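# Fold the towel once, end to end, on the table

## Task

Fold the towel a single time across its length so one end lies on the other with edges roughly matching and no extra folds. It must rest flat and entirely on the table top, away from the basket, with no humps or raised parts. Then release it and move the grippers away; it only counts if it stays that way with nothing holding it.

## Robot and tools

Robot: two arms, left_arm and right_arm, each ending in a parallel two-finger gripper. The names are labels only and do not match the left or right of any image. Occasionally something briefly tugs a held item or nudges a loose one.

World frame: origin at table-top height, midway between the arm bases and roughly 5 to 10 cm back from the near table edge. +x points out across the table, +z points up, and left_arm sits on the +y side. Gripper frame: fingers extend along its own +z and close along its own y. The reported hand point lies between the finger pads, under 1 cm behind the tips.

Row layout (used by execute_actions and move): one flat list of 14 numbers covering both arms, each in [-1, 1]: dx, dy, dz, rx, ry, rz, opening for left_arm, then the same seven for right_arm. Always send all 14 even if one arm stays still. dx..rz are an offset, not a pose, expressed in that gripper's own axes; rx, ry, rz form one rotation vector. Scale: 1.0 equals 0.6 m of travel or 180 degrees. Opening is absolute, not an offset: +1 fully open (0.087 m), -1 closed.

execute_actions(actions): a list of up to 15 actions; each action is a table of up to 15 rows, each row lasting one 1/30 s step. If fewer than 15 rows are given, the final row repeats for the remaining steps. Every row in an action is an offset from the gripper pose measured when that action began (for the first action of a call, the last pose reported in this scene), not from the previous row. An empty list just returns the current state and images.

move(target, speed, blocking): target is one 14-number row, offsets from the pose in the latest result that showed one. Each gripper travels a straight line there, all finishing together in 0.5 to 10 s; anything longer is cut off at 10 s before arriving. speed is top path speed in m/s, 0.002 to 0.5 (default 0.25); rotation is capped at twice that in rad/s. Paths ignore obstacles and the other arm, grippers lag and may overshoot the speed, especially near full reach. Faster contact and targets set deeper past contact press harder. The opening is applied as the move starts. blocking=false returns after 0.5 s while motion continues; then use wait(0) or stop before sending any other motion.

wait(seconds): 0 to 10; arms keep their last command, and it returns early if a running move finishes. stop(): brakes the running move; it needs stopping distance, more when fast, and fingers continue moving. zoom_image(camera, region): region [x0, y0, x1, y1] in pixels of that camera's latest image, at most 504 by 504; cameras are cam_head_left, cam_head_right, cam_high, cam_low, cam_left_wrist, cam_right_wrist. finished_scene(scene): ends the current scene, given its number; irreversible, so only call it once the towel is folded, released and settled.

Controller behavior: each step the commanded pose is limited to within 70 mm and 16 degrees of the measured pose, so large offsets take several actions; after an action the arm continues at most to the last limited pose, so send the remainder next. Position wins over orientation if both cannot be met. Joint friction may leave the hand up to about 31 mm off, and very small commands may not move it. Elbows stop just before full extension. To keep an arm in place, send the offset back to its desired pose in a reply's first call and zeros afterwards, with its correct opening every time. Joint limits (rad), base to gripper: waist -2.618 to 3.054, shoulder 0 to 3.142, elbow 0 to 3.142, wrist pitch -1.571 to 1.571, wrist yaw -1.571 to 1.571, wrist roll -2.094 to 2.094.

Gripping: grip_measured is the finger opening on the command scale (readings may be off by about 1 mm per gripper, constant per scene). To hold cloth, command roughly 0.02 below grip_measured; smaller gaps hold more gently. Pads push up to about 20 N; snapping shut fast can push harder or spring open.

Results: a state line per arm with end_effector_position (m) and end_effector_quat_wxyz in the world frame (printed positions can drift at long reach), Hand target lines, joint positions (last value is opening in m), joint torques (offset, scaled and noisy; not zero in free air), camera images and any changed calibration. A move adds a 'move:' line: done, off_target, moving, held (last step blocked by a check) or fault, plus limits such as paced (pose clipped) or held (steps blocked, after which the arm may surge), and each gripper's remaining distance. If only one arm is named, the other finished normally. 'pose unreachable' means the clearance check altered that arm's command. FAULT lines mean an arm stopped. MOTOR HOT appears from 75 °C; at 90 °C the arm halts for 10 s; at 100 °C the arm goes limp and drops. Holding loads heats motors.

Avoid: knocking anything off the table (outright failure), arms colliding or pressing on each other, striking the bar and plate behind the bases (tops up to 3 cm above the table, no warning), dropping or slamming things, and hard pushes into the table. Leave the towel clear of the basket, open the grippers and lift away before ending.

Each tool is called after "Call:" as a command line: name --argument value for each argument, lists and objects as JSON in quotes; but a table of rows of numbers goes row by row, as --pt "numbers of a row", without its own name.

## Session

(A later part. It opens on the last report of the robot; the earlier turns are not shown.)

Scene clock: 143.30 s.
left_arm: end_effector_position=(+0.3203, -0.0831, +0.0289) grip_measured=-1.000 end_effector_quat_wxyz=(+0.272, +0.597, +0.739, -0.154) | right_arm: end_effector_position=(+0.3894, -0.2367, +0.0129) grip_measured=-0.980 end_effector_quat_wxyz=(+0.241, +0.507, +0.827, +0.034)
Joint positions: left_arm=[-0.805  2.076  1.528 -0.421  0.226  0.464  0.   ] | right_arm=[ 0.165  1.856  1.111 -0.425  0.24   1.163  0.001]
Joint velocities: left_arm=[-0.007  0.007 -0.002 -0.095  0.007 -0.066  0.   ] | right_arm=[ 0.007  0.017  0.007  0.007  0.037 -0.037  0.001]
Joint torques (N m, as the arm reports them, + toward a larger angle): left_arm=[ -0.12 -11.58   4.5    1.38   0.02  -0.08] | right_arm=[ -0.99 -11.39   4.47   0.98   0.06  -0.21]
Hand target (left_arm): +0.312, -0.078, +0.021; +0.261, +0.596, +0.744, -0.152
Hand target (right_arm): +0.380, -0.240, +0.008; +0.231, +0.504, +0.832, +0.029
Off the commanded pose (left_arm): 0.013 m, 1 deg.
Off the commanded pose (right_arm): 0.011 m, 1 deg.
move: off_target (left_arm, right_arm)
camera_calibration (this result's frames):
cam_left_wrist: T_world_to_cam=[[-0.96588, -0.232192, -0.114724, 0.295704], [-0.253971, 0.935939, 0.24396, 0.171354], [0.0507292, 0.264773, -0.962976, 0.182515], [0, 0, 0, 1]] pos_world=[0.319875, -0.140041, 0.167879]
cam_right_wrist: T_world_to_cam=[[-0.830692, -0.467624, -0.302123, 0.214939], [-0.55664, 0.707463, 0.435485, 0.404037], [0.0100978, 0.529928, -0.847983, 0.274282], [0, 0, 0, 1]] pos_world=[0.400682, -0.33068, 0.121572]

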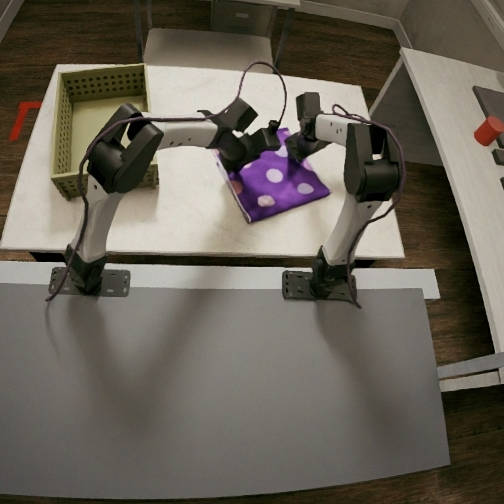

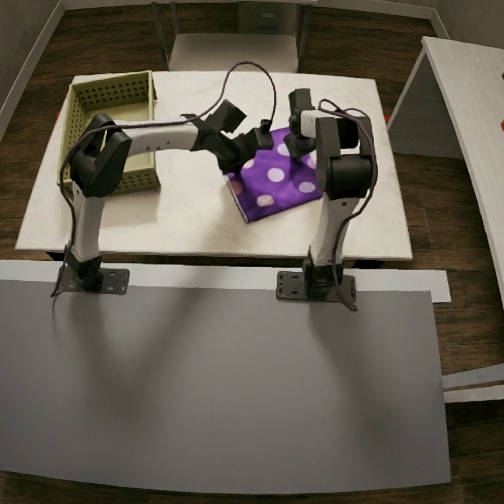

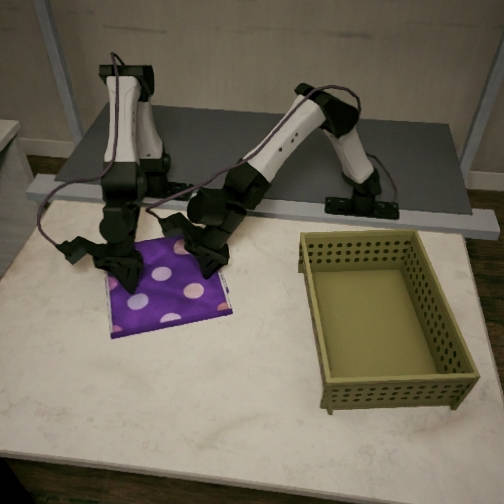

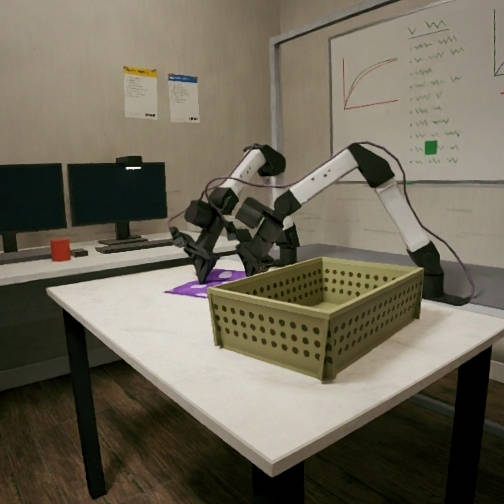

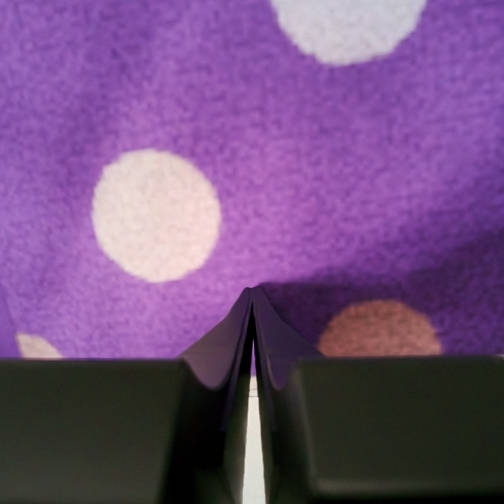

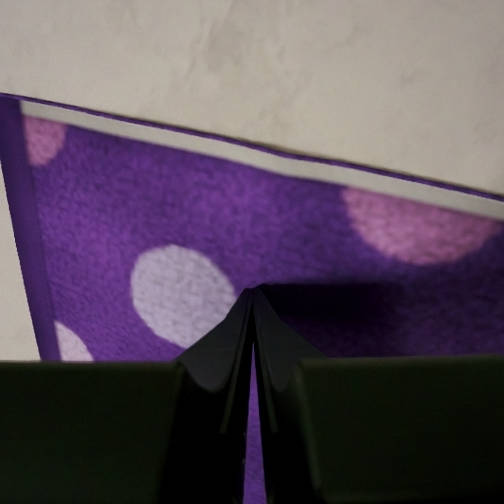

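Call:
move --target '[-0.037,0.006,-0.055,0,0,0,-1,-0.024,0.019,-0.059,0,0,0,-1]'

Call:
move --target '[0.023,0.138,0,0,0,0,-1,-0.05,0.136,0.065,0,0,0,-1]' --speed 0.15

Scene clock: 145.03 s.
left_arm: end_effector_position=(+0.3156, -0.0784, +0.0545) grip_measured=-1.000 end_effector_quat_wxyz=(+0.259, +0.596, +0.744, -0.153) | right_arm: end_effector_position=(+0.3830, -0.2375, +0.0418) grip_measured=-0.980 end_effector_quat_wxyz=(+0.231, +0.507, +0.830, +0.026)
Joint positions: left_arm=[-0.805  2.046  1.6   -0.55   0.226  0.461  0.   ] | right_arm=[ 0.165  1.807  1.185 -0.573  0.24   1.161  0.001]
Joint velocities: left_arm=[ 0.017  0.007  0.022 -0.066  0.022 -0.051  0.   ] | right_arm=[ 0.012 -0.017 -0.002 -0.022 -0.037  0.066  0.001]
Joint torques (N m, as the arm reports them, + toward a larger angle): left_arm=[  0.38 -12.22   8.96   1.23   0.08   0.03] | right_arm=[ -0.11 -11.58   8.63   0.9    0.2   -0.02]
Hand target (left_arm): +0.319, -0.081, +0.069; +0.272, +0.597, +0.739, -0.154
Hand target (right_arm): +0.388, -0.237, +0.053; +0.241, +0.507, +0.827, +0.034
Off the commanded pose (left_arm): 0.015 m, 2 deg.
Off the commanded pose (right_arm): 0.012 m, 2 deg.
move: off_target (left_arm, right_arm)
camera_calibration (this result's frames):
cam_left_wrist: T_world_to_cam=[[-0.967212, -0.233428, -0.100065, 0.29473], [-0.25211, 0.930077, 0.267201, 0.157185], [0.0306961, 0.283667, -0.958431, 0.21371], [0, 0, 0, 1]] pos_world=[0.318134, -0.138018, 0.192319]
cam_right_wrist: T_world_to_cam=[[-0.837483, -0.470142, -0.278549, 0.218988], [-0.54631, 0.708199, 0.447214, 0.384163], [-0.0129855, 0.526708, -0.849947, 0.307423], [0, 0, 0, 1]] pos_world=[0.397262, -0.33103, 0.15049]

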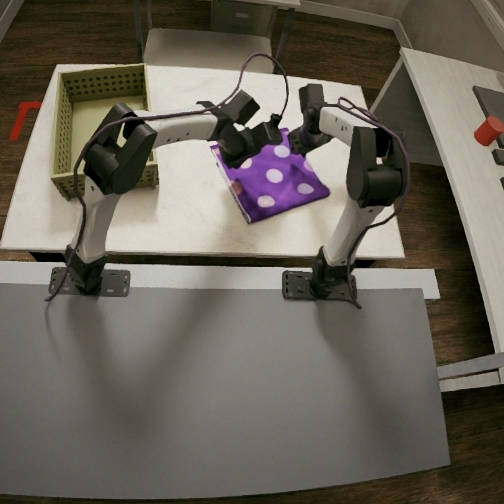

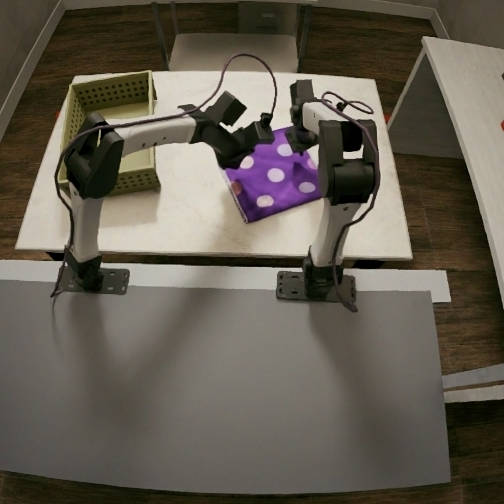

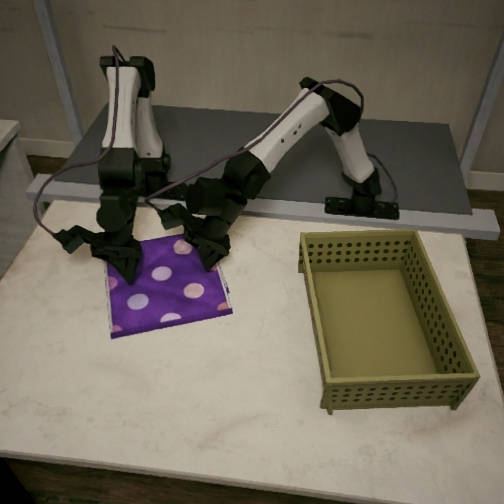

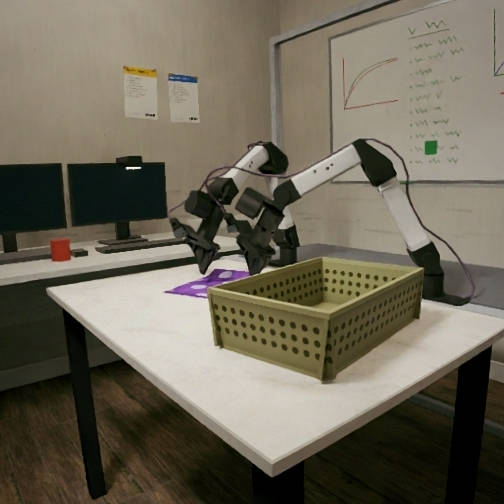

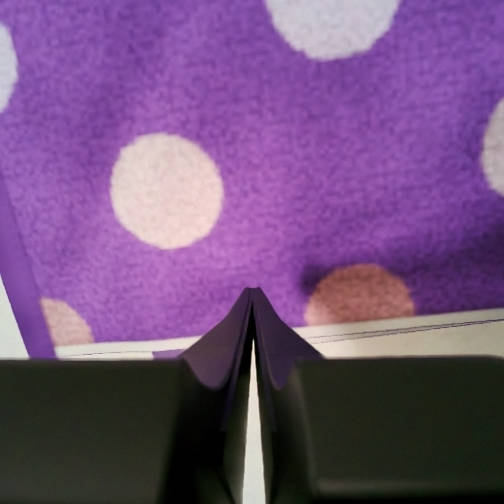

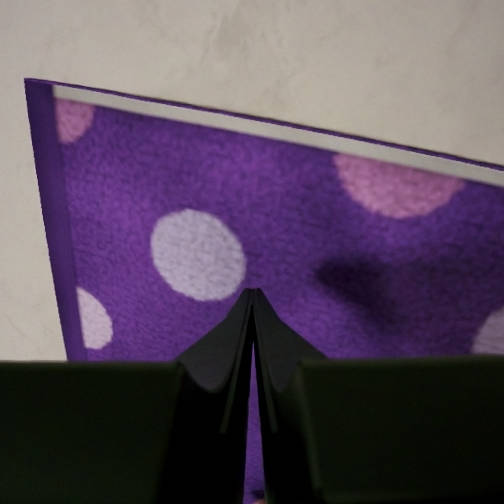

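Scene clock: 146.27 s.
left_arm: end_effector_position=(+0.3905, -0.0435, +0.0517) grip_measured=-1.000 end_effector_quat_wxyz=(+0.258, +0.594, +0.747, -0.148) | right_arm: end_effector_position=(+0.4741, -0.2269, +0.0412) grip_measured=-0.980 end_effector_quat_wxyz=(+0.232, +0.507, +0.830, +0.026)
Joint positions: left_arm=[-0.637  2.188  1.814 -0.663  0.303  0.605  0.   ] | right_arm=[ 0.165  2.143  1.65  -0.702  0.24   1.161  0.001]
Joint velocities: left_arm=[-0.002 -0.002  0.007 -0.037 -0.037 -0.037  0.   ] | right_arm=[-0.027  0.002 -0.002 -0.007 -0.022  0.022 -0.   ]
Joint torques (N m, as the arm reports them, + toward a larger angle): left_arm=[  0.3  -11.14   9.16   1.16   0.13   0.08] | right_arm=[ -1.04 -12.64   9.17   0.92   0.16  -0.15]
Hand target (left_arm): +0.393, -0.047, +0.054; +0.259, +0.597, +0.744, -0.151
Hand target (right_arm): +0.478, -0.231, +0.042; +0.231, +0.507, +0.830, +0.026
Off the commanded pose (left_arm): 0.005 m, 1 deg.
Off the commanded pose (right_arm): 0.006 m, 0 deg.
move: done
camera_calibration (this result's frames):
cam_left_wrist: T_world_to_cam=[[-0.964873, -0.240941, -0.104729, 0.374052], [-0.260893, 0.925653, 0.274045, 0.147213], [0.0309137, 0.291742, -0.955997, 0.199004], [0, 0, 0, 1]] pos_world=[0.393167, -0.104202, 0.189078]
cam_right_wrist: T_world_to_cam=[[-0.837166, -0.470105, -0.279563, 0.300002], [-0.546817, 0.70814, 0.446686, 0.426994], [-0.0120191, 0.52682, -0.849892, 0.302082], [0, 0, 0, 1]] pos_world=[0.48827, -0.320483, 0.149875]

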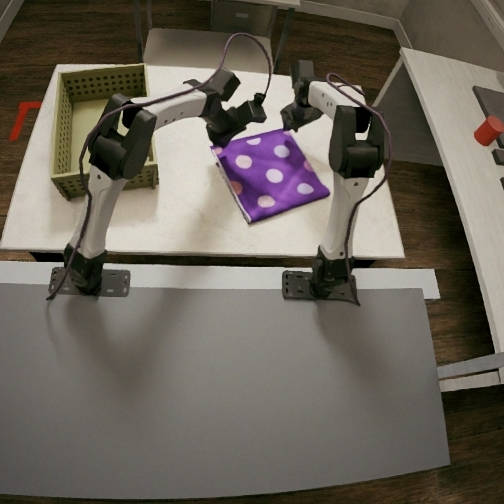

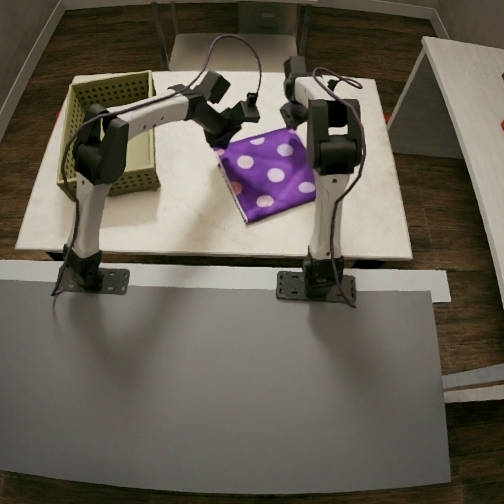

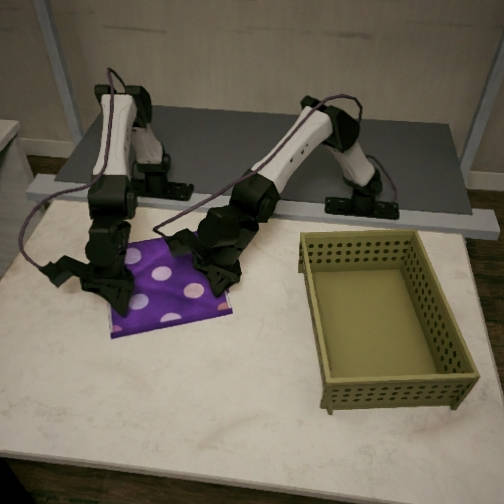

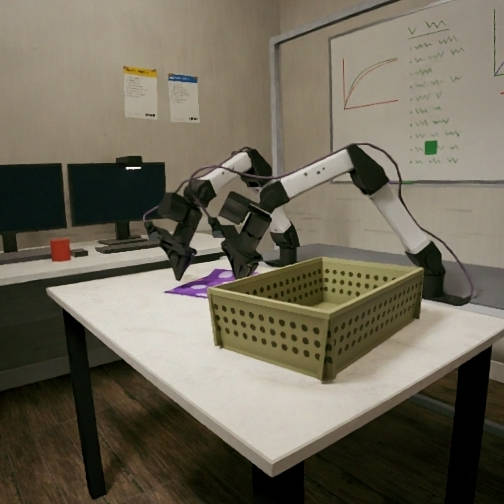

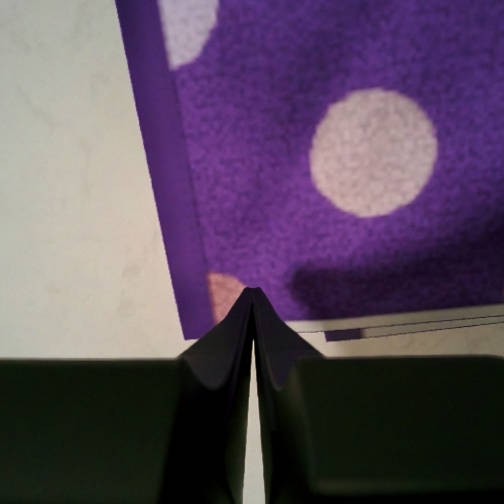

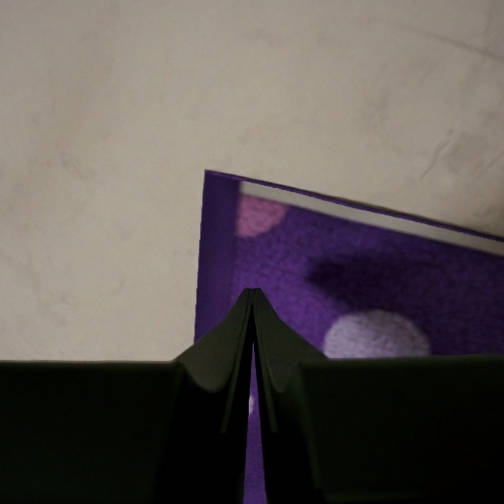

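Call:
move --target '[0,0,0.065,0,0,0,-1,0,-0.005,0.06,0,0,0,-1]' --speed 0.06

Call:
move --target '[-0.008,-0.114,0.012,0,0,0,-1,0.008,-0.113,-0.025,0,0,0,-1]' --speed 0.04

Scene clock: 148.10 s.
left_arm: end_effector_position=(+0.3972, -0.0592, +0.0280) grip_measured=-1.000 end_effector_quat_wxyz=(+0.261, +0.594, +0.746, -0.151) | right_arm: end_effector_position=(+0.4852, -0.2313, +0.0162) grip_measured=-0.980 end_effector_quat_wxyz=(+0.232, +0.508, +0.829, +0.025)
Joint positions: left_arm=[-0.652  2.26   1.834 -0.599  0.302  0.589  0.   ] | right_arm=[ 0.154  2.208  1.65  -0.634  0.239  1.152  0.001]
Joint velocities: left_arm=[-0.002  0.002  0.007 -0.037 -0.022 -0.051  0.   ] | right_arm=[ 0.002  0.007  0.002 -0.022  0.037 -0.037  0.   ]
Joint torques (N m, as the arm reports them, + toward a larger angle): left_arm=[ -0.41 -10.67   8.24   1.38   0.02  -0.06] | right_arm=[ -1.04 -13.32   5.95   1.17   0.12  -0.17]
Hand target (left_arm): +0.399, -0.064, +0.019; +0.258, +0.594, +0.747, -0.148
Hand target (right_arm): +0.486, -0.235, +0.009; +0.231, +0.507, +0.830, +0.026
Off the commanded pose (left_arm): 0.010 m, 1 deg.
Off the commanded pose (right_arm): 0.009 m, 0 deg.
move: done
camera_calibration (this result's frames):
cam_left_wrist: T_world_to_cam=[[-0.965207, -0.240371, -0.102942, 0.374378], [-0.259509, 0.928882, 0.26426, 0.169967], [0.0321006, 0.28178, -0.958942, 0.179775], [0, 0, 0, 1]] pos_world=[0.399689, -0.118547, 0.166017]
cam_right_wrist: T_world_to_cam=[[-0.838427, -0.467983, -0.279342, 0.301375], [-0.544928, 0.710715, 0.444901, 0.447013], [-0.00967366, 0.525238, -0.8509, 0.281778], [0, 0, 0, 1]] pos_world=[0.498997, -0.324661, 0.125075]

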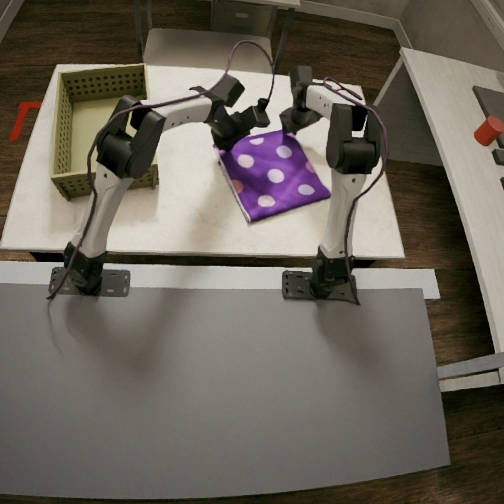

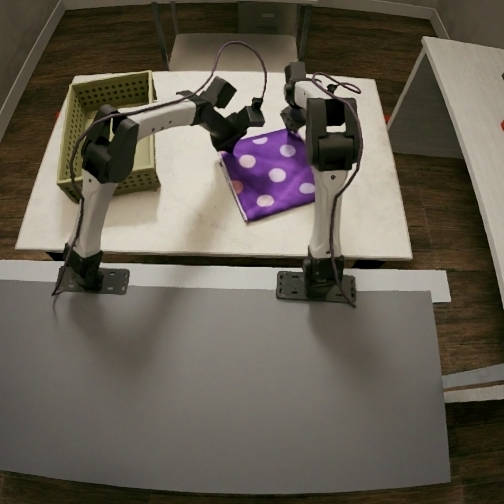

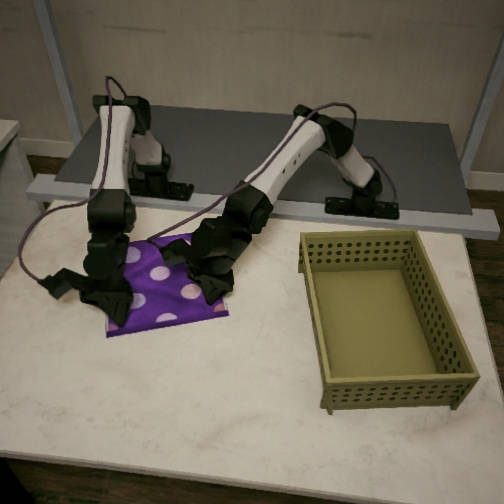

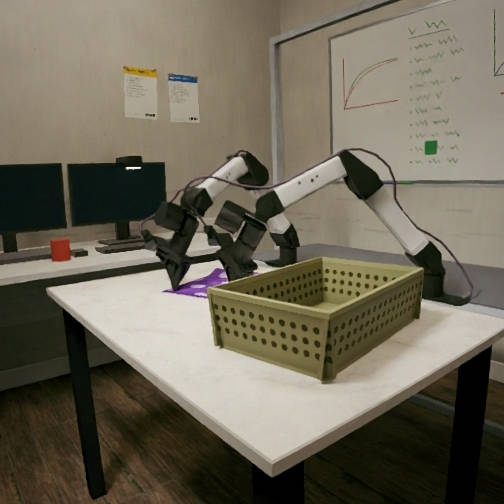

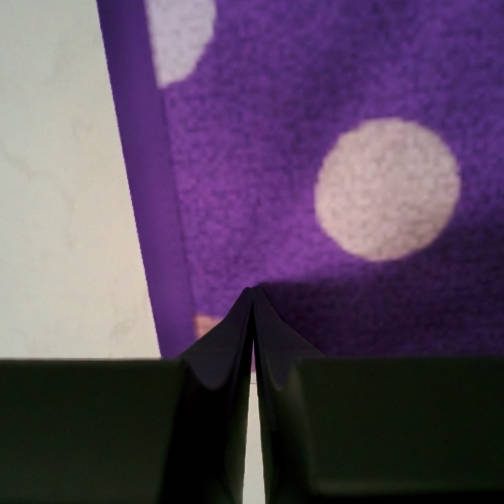

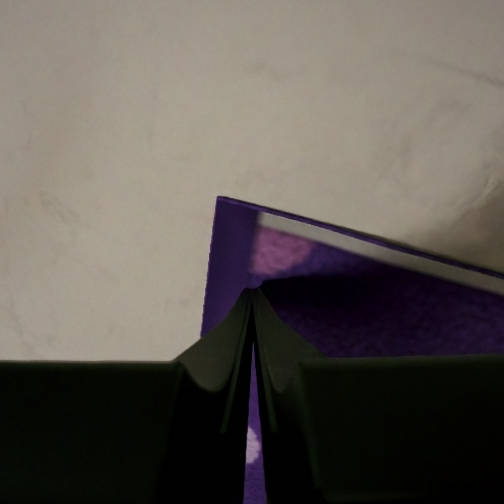

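Scene clock: 150.13 s.
left_arm: end_effector_position=(+0.3436, -0.0900, +0.0275) grip_measured=-1.000 end_effector_quat_wxyz=(+0.276, +0.593, +0.740, -0.155) | right_arm: end_effector_position=(+0.4281, -0.2518, +0.0117) grip_measured=-0.980 end_effector_quat_wxyz=(+0.239, +0.510, +0.826, +0.029)
Joint positions: left_arm=[-0.778  2.151  1.637 -0.45   0.24   0.48   0.   ] | right_arm=[ 0.117  1.99   1.29  -0.469  0.227  1.123  0.001]
Joint velocities: left_arm=[ 0.002 -0.012 -0.002 -0.051 -0.11  -0.066  0.   ] | right_arm=[-0.007 -0.002 -0.002 -0.081  0.051 -0.007  0.   ]
Joint torques (N m, as the arm reports them, + toward a larger angle): left_arm=[ -0.51 -12.38   4.45   1.33   0.03  -0.1 ] | right_arm=[ -1.14 -13.1    4.69   0.99   0.11  -0.19]
Hand target (left_arm): +0.334, -0.085, +0.019; +0.261, +0.594, +0.746, -0.152
Hand target (right_arm): +0.421, -0.257, +0.008; +0.232, +0.508, +0.829, +0.025
Off the commanded pose (left_arm): 0.014 m, 2 deg.
Off the commanded pose (right_arm): 0.009 m, 1 deg.
move: off_target (left_arm)
camera_calibration (this result's frames):
cam_left_wrist: T_world_to_cam=[[-0.963896, -0.239367, -0.116656, 0.31517], [-0.261041, 0.935906, 0.236511, 0.186715], [0.0525658, 0.258424, -0.9646, 0.180716], [0, 0, 0, 1]] pos_world=[0.343032, -0.146008, 0.166925]
cam_right_wrist: T_world_to_cam=[[-0.836427, -0.462738, -0.293707, 0.243218], [-0.548031, 0.713196, 0.43705, 0.43455], [0.00723117, 0.526521, -0.850131, 0.281232], [0, 0, 0, 1]] pos_world=[0.439547, -0.345448, 0.120599]

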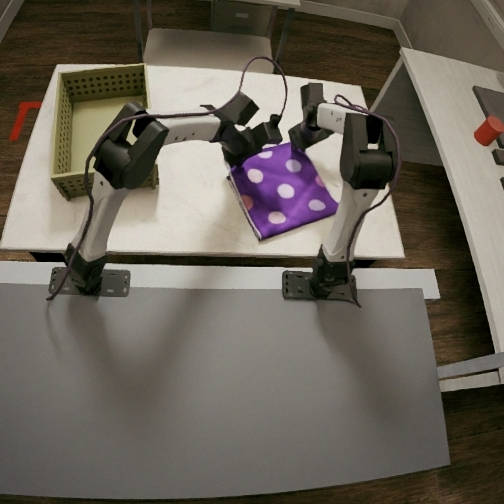

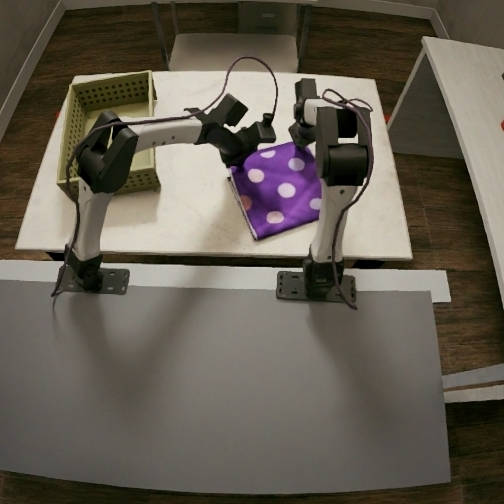

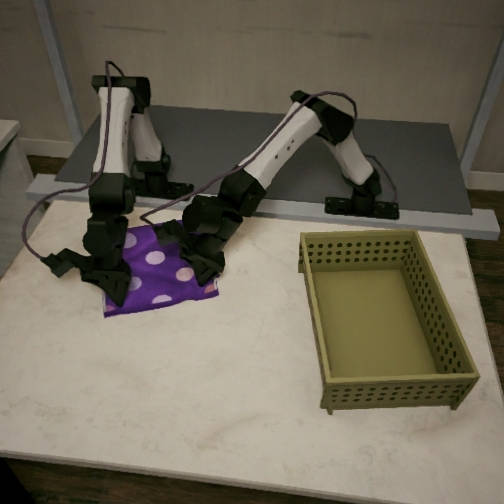

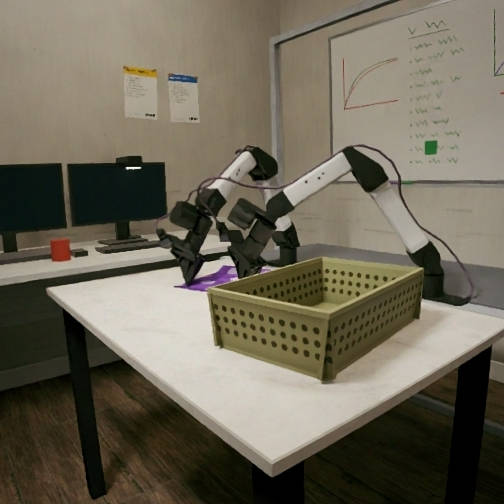

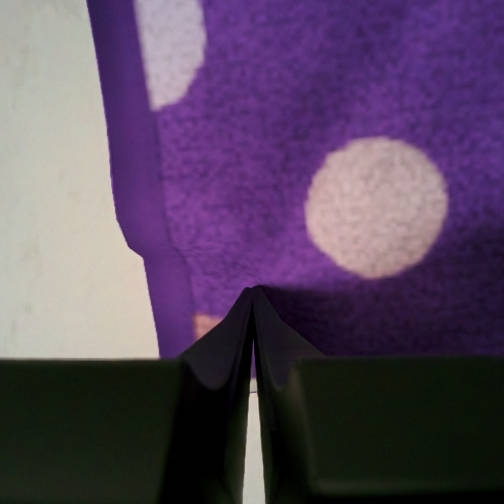

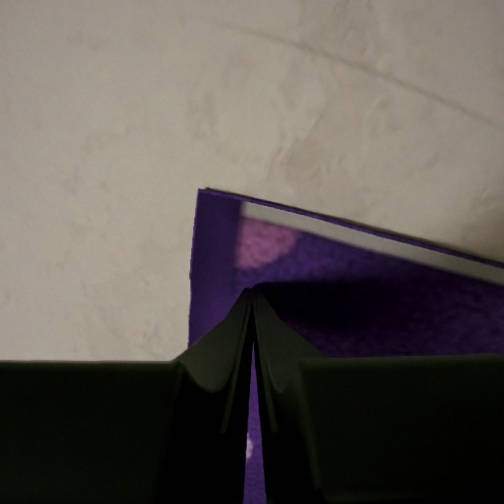

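Call:
move --target '[0.03,0.135,0.012,0,0,0,-1,0,0.132,0.048,0,0,0,-1]' --speed 0.06

Call:
move --target '[0.02,0.03,-0.16,0,0,0,-1,-0.024,0.019,-0.059,0.09,0,0,-0.3]' --speed 0.15

Scene clock: 152.80 s.
left_arm: end_effector_position=(+0.4193, -0.0640, +0.0293) grip_measured=-1.000 end_effector_quat_wxyz=(+0.291, +0.593, +0.735, -0.155) | right_arm: end_effector_position=(+0.5062, -0.2252, +0.0140) grip_measured=-0.980 end_effector_quat_wxyz=(+0.243, +0.510, +0.824, +0.035)
Joint positions: left_arm=[-0.629  2.293  1.867 -0.542  0.324  0.609  0.   ] | right_arm=[ 0.161  2.27   1.733 -0.628  0.239  1.166  0.001]
Joint velocities: left_arm=[-0.002  0.007  0.017  0.037  0.022 -0.007  0.   ] | right_arm=[-0.017  0.002 -0.002 -0.081 -0.051 -0.007 -0.   ]
Joint torques (N m, as the arm reports them, + toward a larger angle): left_arm=[  1.08 -11.04   8.56   1.06   0.13   0.09] | right_arm=[  0.93 -13.34   8.95   0.86   0.32   0.05]
Hand target (left_arm): +0.421, -0.059, +0.020; +0.277, +0.594, +0.740, -0.154
Hand target (right_arm): +0.506, -0.220, +0.010; +0.239, +0.510, +0.826, +0.029
Off the commanded pose (left_arm): 0.011 m, 2 deg.
Off the commanded pose (right_arm): 0.007 m, 1 deg.
move: off_target (left_arm)
camera_calibration (this result's frames):
cam_left_wrist: T_world_to_cam=[[-0.961027, -0.240858, -0.135699, 0.393836], [-0.265496, 0.940926, 0.210169, 0.184647], [0.0770614, 0.238006, -0.968202, 0.160274], [0, 0, 0, 1]] pos_world=[0.415159, -0.117026, 0.169813]
cam_right_wrist: T_world_to_cam=[[-0.832339, -0.461025, -0.307681, 0.320096], [-0.553972, 0.710062, 0.434658, 0.459647], [0.018084, 0.532229, -0.846407, 0.264371], [0, 0, 0, 1]] pos_world=[0.516279, -0.319512, 0.122463]

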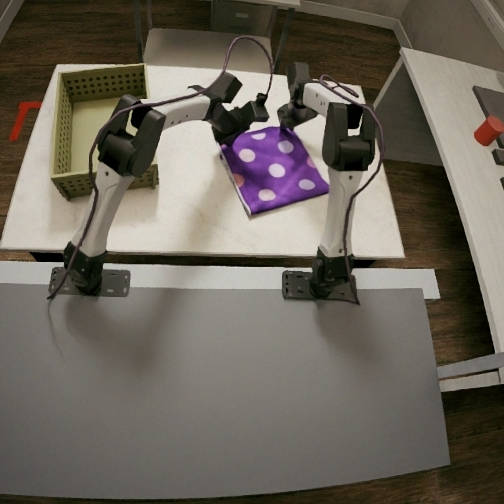

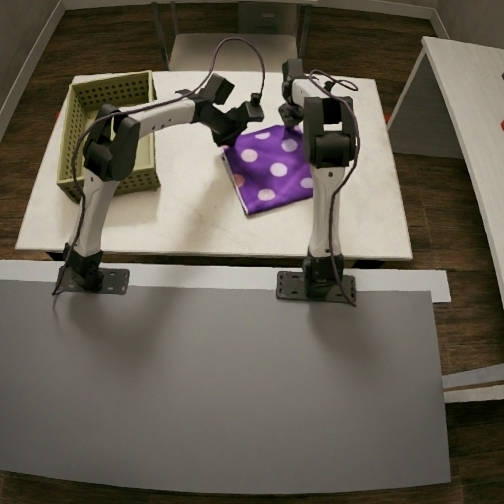

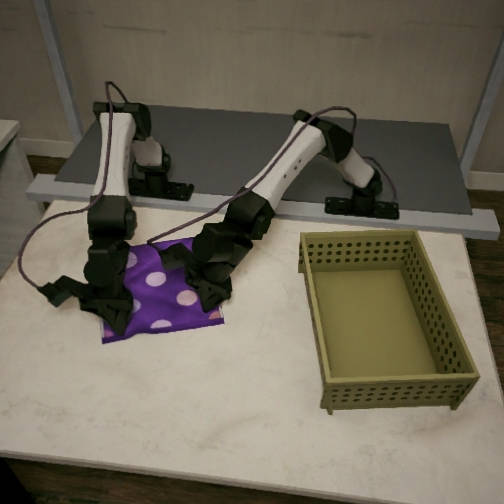

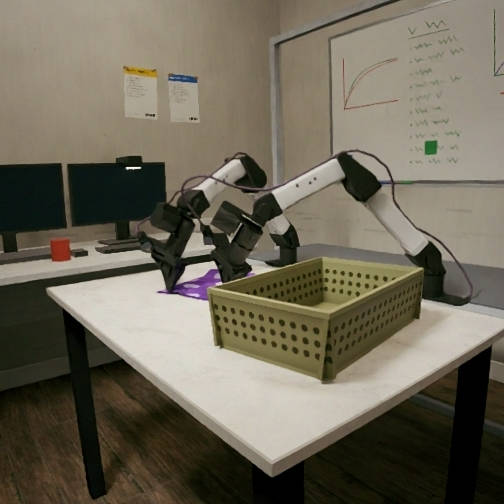

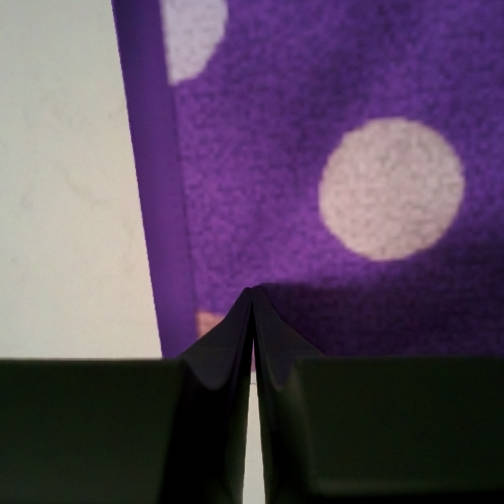

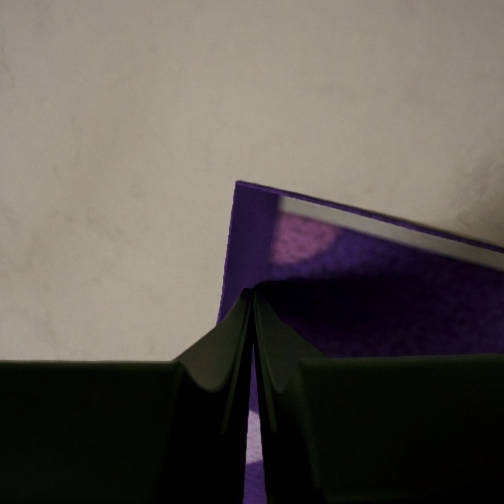

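Scene clock: 154.63 s.
left_arm: end_effector_position=(+0.4167, +0.0002, +0.1003) grip_measured=-1.000 end_effector_quat_wxyz=(+0.298, +0.592, +0.733, -0.151) | right_arm: end_effector_position=(+0.5051, -0.2291, +0.0563) grip_measured=-0.300 end_effector_quat_wxyz=(+0.165, +0.541, +0.821, -0.075)
Joint positions: left_arm=[-0.519  2.091  1.824 -0.72   0.377  0.707  0.   ] | right_arm=[ 0.182  2.631  2.609 -1.424  0.33   1.271  0.031]
Joint velocities: left_arm=[ 0.007 -0.007 -0.012 -0.022  0.007 -0.022  0.   ] | right_arm=[-0.022  0.007  0.022 -0.095 -0.022  0.007  0.001]
Joint torques (N m, as the arm reports them, + toward a larger angle): left_arm=[  0.72 -12.67   5.51   1.18   0.19   0.04] | right_arm=[  0.84 -15.67   8.48   0.45   0.43   0.07]
Hand target (left_arm): +0.411, +0.005, +0.099; +0.291, +0.593, +0.735, -0.155
Hand target (right_arm): +0.506, -0.225, +0.055; +0.169, +0.540, +0.821, -0.080
Off the commanded pose (left_arm): 0.007 m, 1 deg.
Off the commanded pose (right_arm): 0.004 m, 1 deg.
move: done
camera_calibration (this result's frames):
cam_left_wrist: T_world_to_cam=[[-0.95785, -0.244716, -0.150456, 0.416593], [-0.272339, 0.940207, 0.204553, 0.112086], [0.0914024, 0.236906, -0.967223, 0.20785], [0, 0, 0, 1]] pos_world=[0.410561, -0.0526779, 0.240789]
cam_right_wrist: T_world_to_cam=[[-0.920136, -0.387593, -0.0558786, 0.377353], [-0.365164, 0.797699, 0.479929, 0.365658], [-0.141443, 0.462004, -0.875526, 0.368428], [0, 0, 0, 1]] pos_world=[0.532853, -0.31564, 0.168165]

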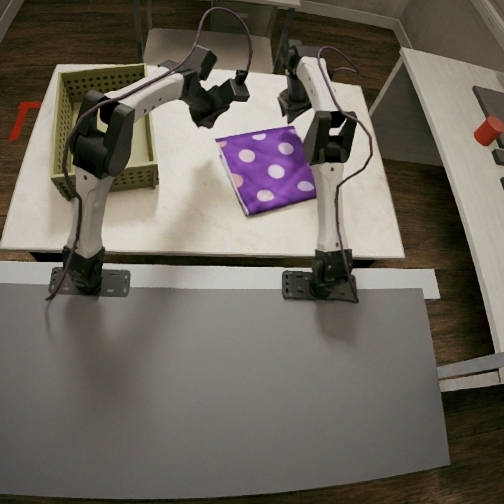

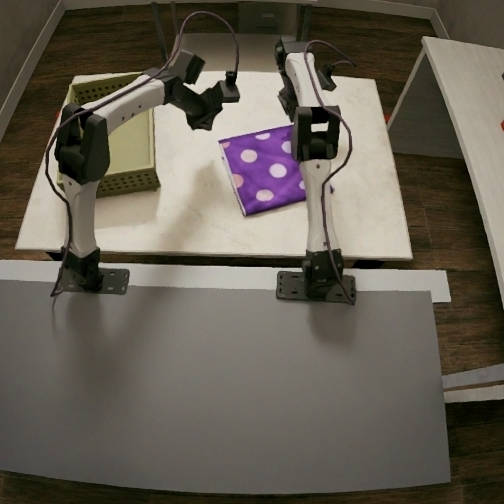

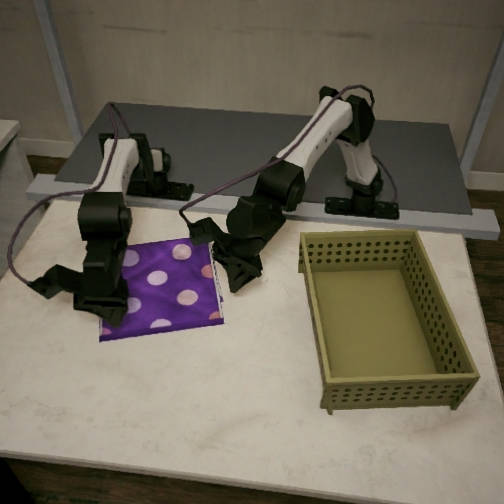

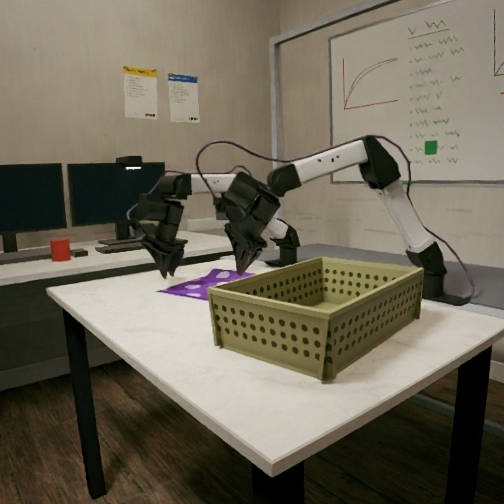

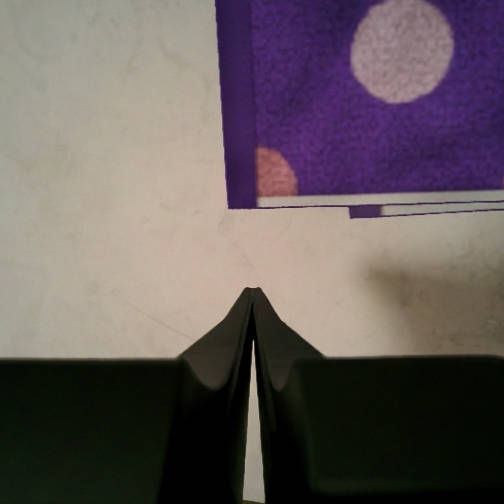

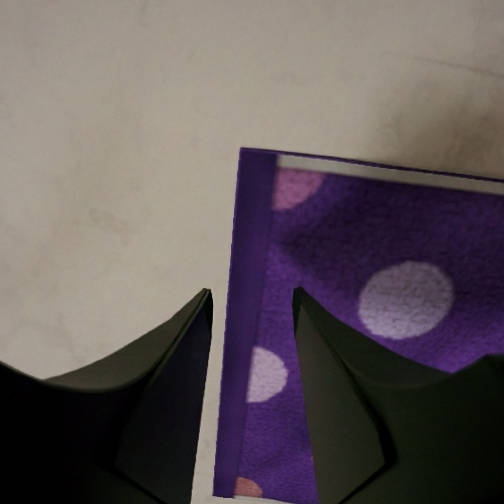

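Call:
move --target '[0.04,0.08,-0.08,0,0,0,-1,0.172,-0.022,-0.03,0,0,0,-0.3]' --speed 0.12

Call:
move --target '[0,0,0,0,0,0,-1,0.02,-0.003,0.053,0,0,0,-0.3]' --speed 0.05

Scene clock: 156.80 s.
left_arm: end_effector_position=(+0.4430, +0.0598, +0.1255) grip_measured=-1.000 end_effector_quat_wxyz=(+0.293, +0.592, +0.736, -0.147) | right_arm: end_effector_position=(+0.4487, -0.1402, +0.0289) grip_measured=-0.300 end_effector_quat_wxyz=(+0.151, +0.536, +0.826, -0.083)
Joint positions: left_arm=[-0.375  2.104  1.954 -0.899  0.444  0.84   0.   ] | right_arm=[ 0.382  2.444  2.16  -1.262  0.335  1.474  0.031]
Joint velocities: left_arm=[-0.007  0.007  0.007  0.007 -0.022 -0.007  0.   ] | right_arm=[-0.012  0.012  0.012 -0.022 -0.007 -0.066  0.001]
Joint torques (N m, as the arm reports them, + toward a larger angle): left_arm=[  0.52 -10.73   9.09   1.11   0.24   0.09] | right_arm=[  0.09 -18.03   5.19   0.5    0.45   0.07]
Hand target (left_arm): +0.447, +0.059, +0.129; +0.298, +0.593, +0.733, -0.149
Hand target (right_arm): +0.452, -0.141, +0.035; +0.165, +0.541, +0.821, -0.077
Off the commanded pose (left_arm): 0.006 m, 1 deg.
Off the commanded pose (right_arm): 0.008 m, 2 deg.
move: done
camera_calibration (this result's frames):
cam_left_wrist: T_world_to_cam=[[-0.957101, -0.248434, -0.149124, 0.459838], [-0.276654, 0.936514, 0.215415, 0.0588056], [0.0861407, 0.24743, -0.965069, 0.217126], [0, 0, 0, 1]] pos_world=[0.437677, 0.00544381, 0.265447]
cam_right_wrist: T_world_to_cam=[[-0.91822, -0.395286, -0.024931, 0.355559], [-0.355241, 0.794094, 0.493172, 0.281882], [-0.175146, 0.461696, -0.869575, 0.310257], [0, 0, 0, 1]] pos_world=[0.480958, -0.226538, 0.13964]

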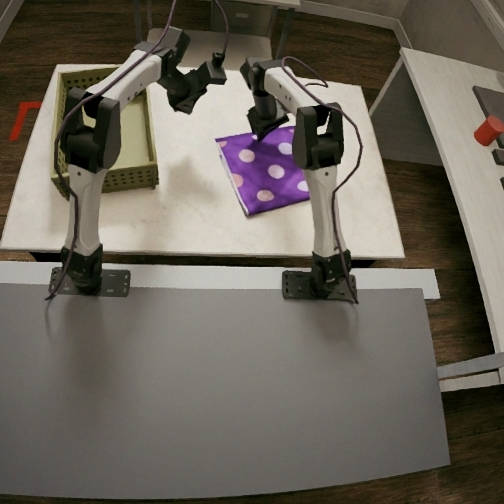

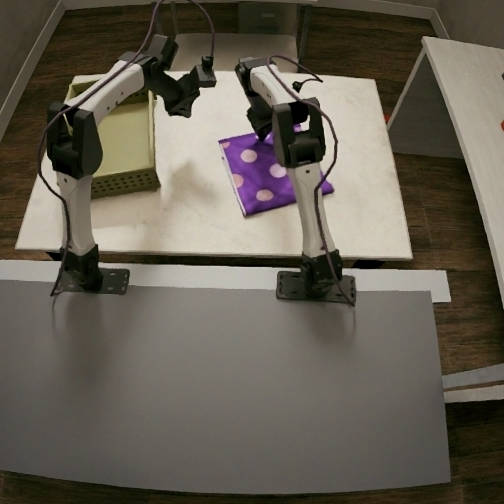

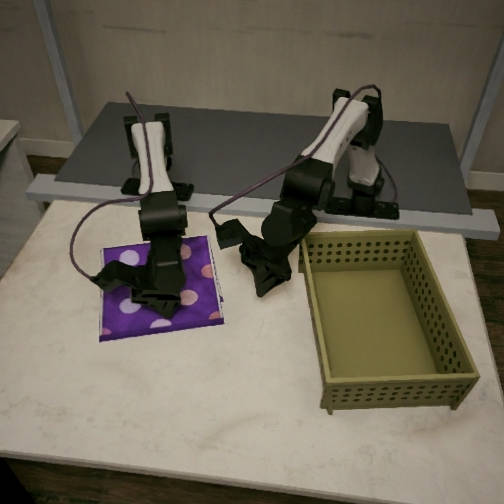

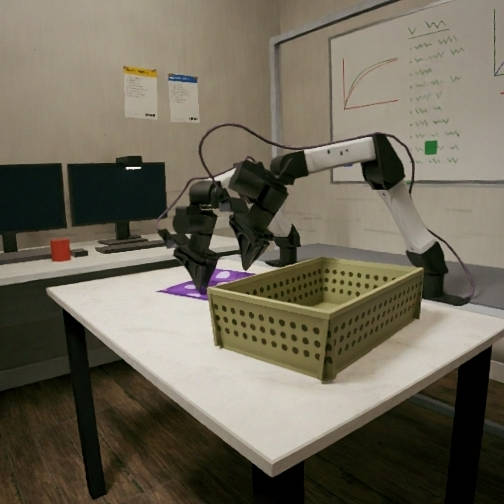

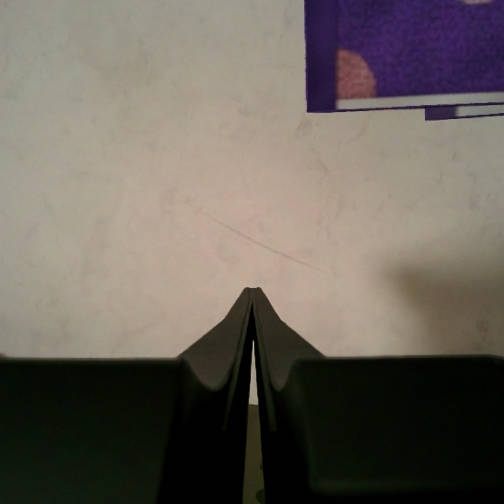

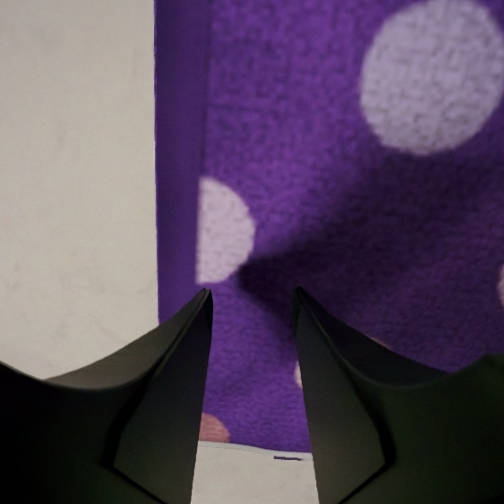

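Scene clock: 157.73 s.
left_arm: end_effector_position=(+0.4428, +0.0598, +0.1255) grip_measured=-1.000 end_effector_quat_wxyz=(+0.293, +0.592, +0.736, -0.147) | right_arm: end_effector_position=(+0.4464, -0.1411, +0.0118) grip_measured=-0.300 end_effector_quat_wxyz=(+0.151, +0.536, +0.826, -0.083)
Joint positions: left_arm=[-0.375  2.104  1.954 -0.9    0.444  0.84   0.   ] | right_arm=[ 0.382  2.434  2.074 -1.186  0.335  1.474  0.031]
Joint velocities: left_arm=[ 0.012  0.002  0.007  0.081 -0.022 -0.037  0.   ] | right_arm=[ 0.017  0.017 -0.017  0.081 -0.051  0.022  0.001]
Joint torques (N m, as the arm reports them, + toward a larger angle): left_arm=[  0.35 -11.45   6.99   1.24   0.2    0.01] | right_arm=[ -0.03 -14.13   3.54   0.77   0.28  -0.01]
Hand target (left_arm): +0.443, +0.060, +0.125; +0.293, +0.592, +0.736, -0.147
Hand target (right_arm): +0.447, -0.140, -0.005; +0.150, +0.536, +0.826, -0.084
Off the commanded pose (left_arm): 0.000 m, 0 deg.
Off the commanded pose (right_arm): 0.017 m, 0 deg.
move: off_target (right_arm)
camera_calibration (this result's frames):
cam_left_wrist: T_world_to_cam=[[-0.957219, -0.248278, -0.148626, 0.459701], [-0.276374, 0.936601, 0.215398, 0.0586747], [0.0857242, 0.24726, -0.96515, 0.217325], [0, 0, 0, 1]] pos_world=[0.437621, 0.00544304, 0.265436]
cam_right_wrist: T_world_to_cam=[[-0.918338, -0.394953, -0.0258206, 0.35281], [-0.355372, 0.794067, 0.493121, 0.290305], [-0.174256, 0.462028, -0.869578, 0.295016], [0, 0, 0, 1]] pos_world=[0.478574, -0.227484, 0.122494]

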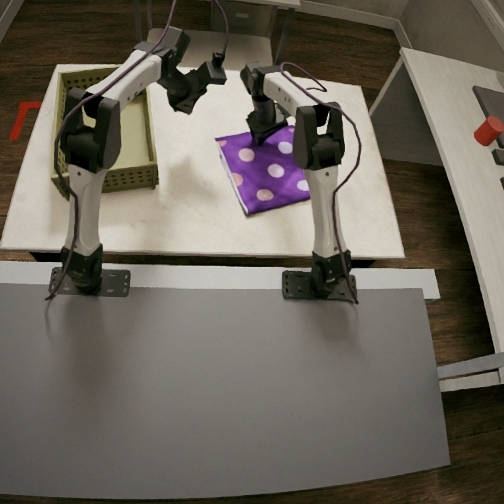

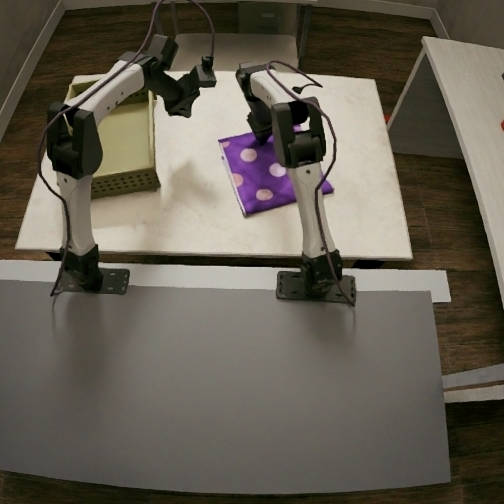

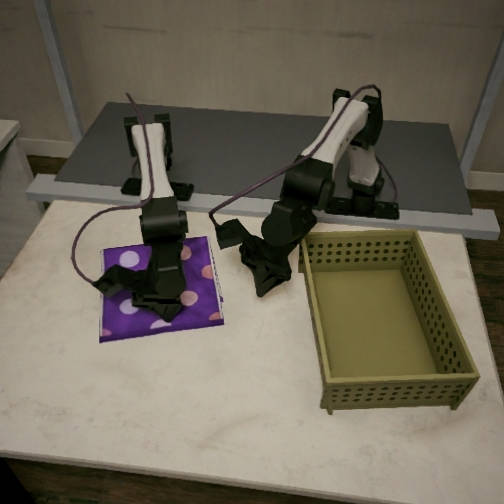

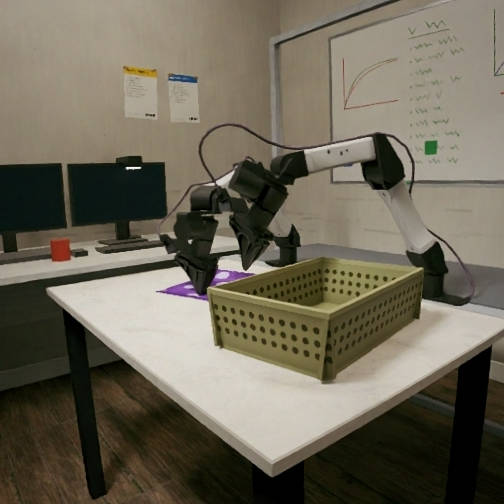

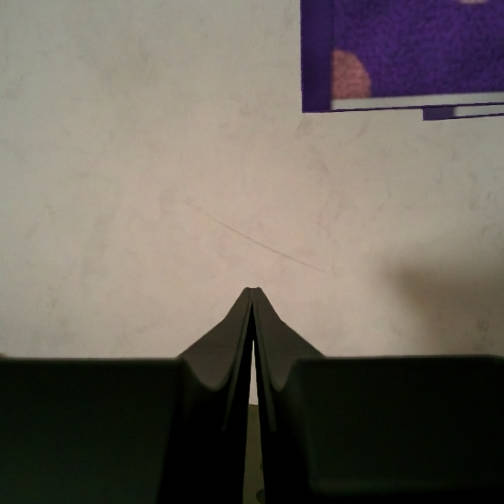

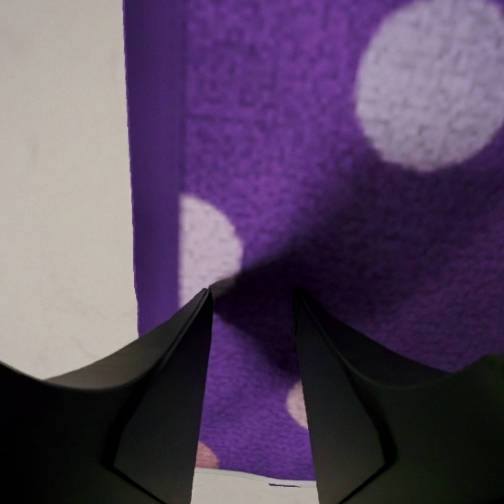

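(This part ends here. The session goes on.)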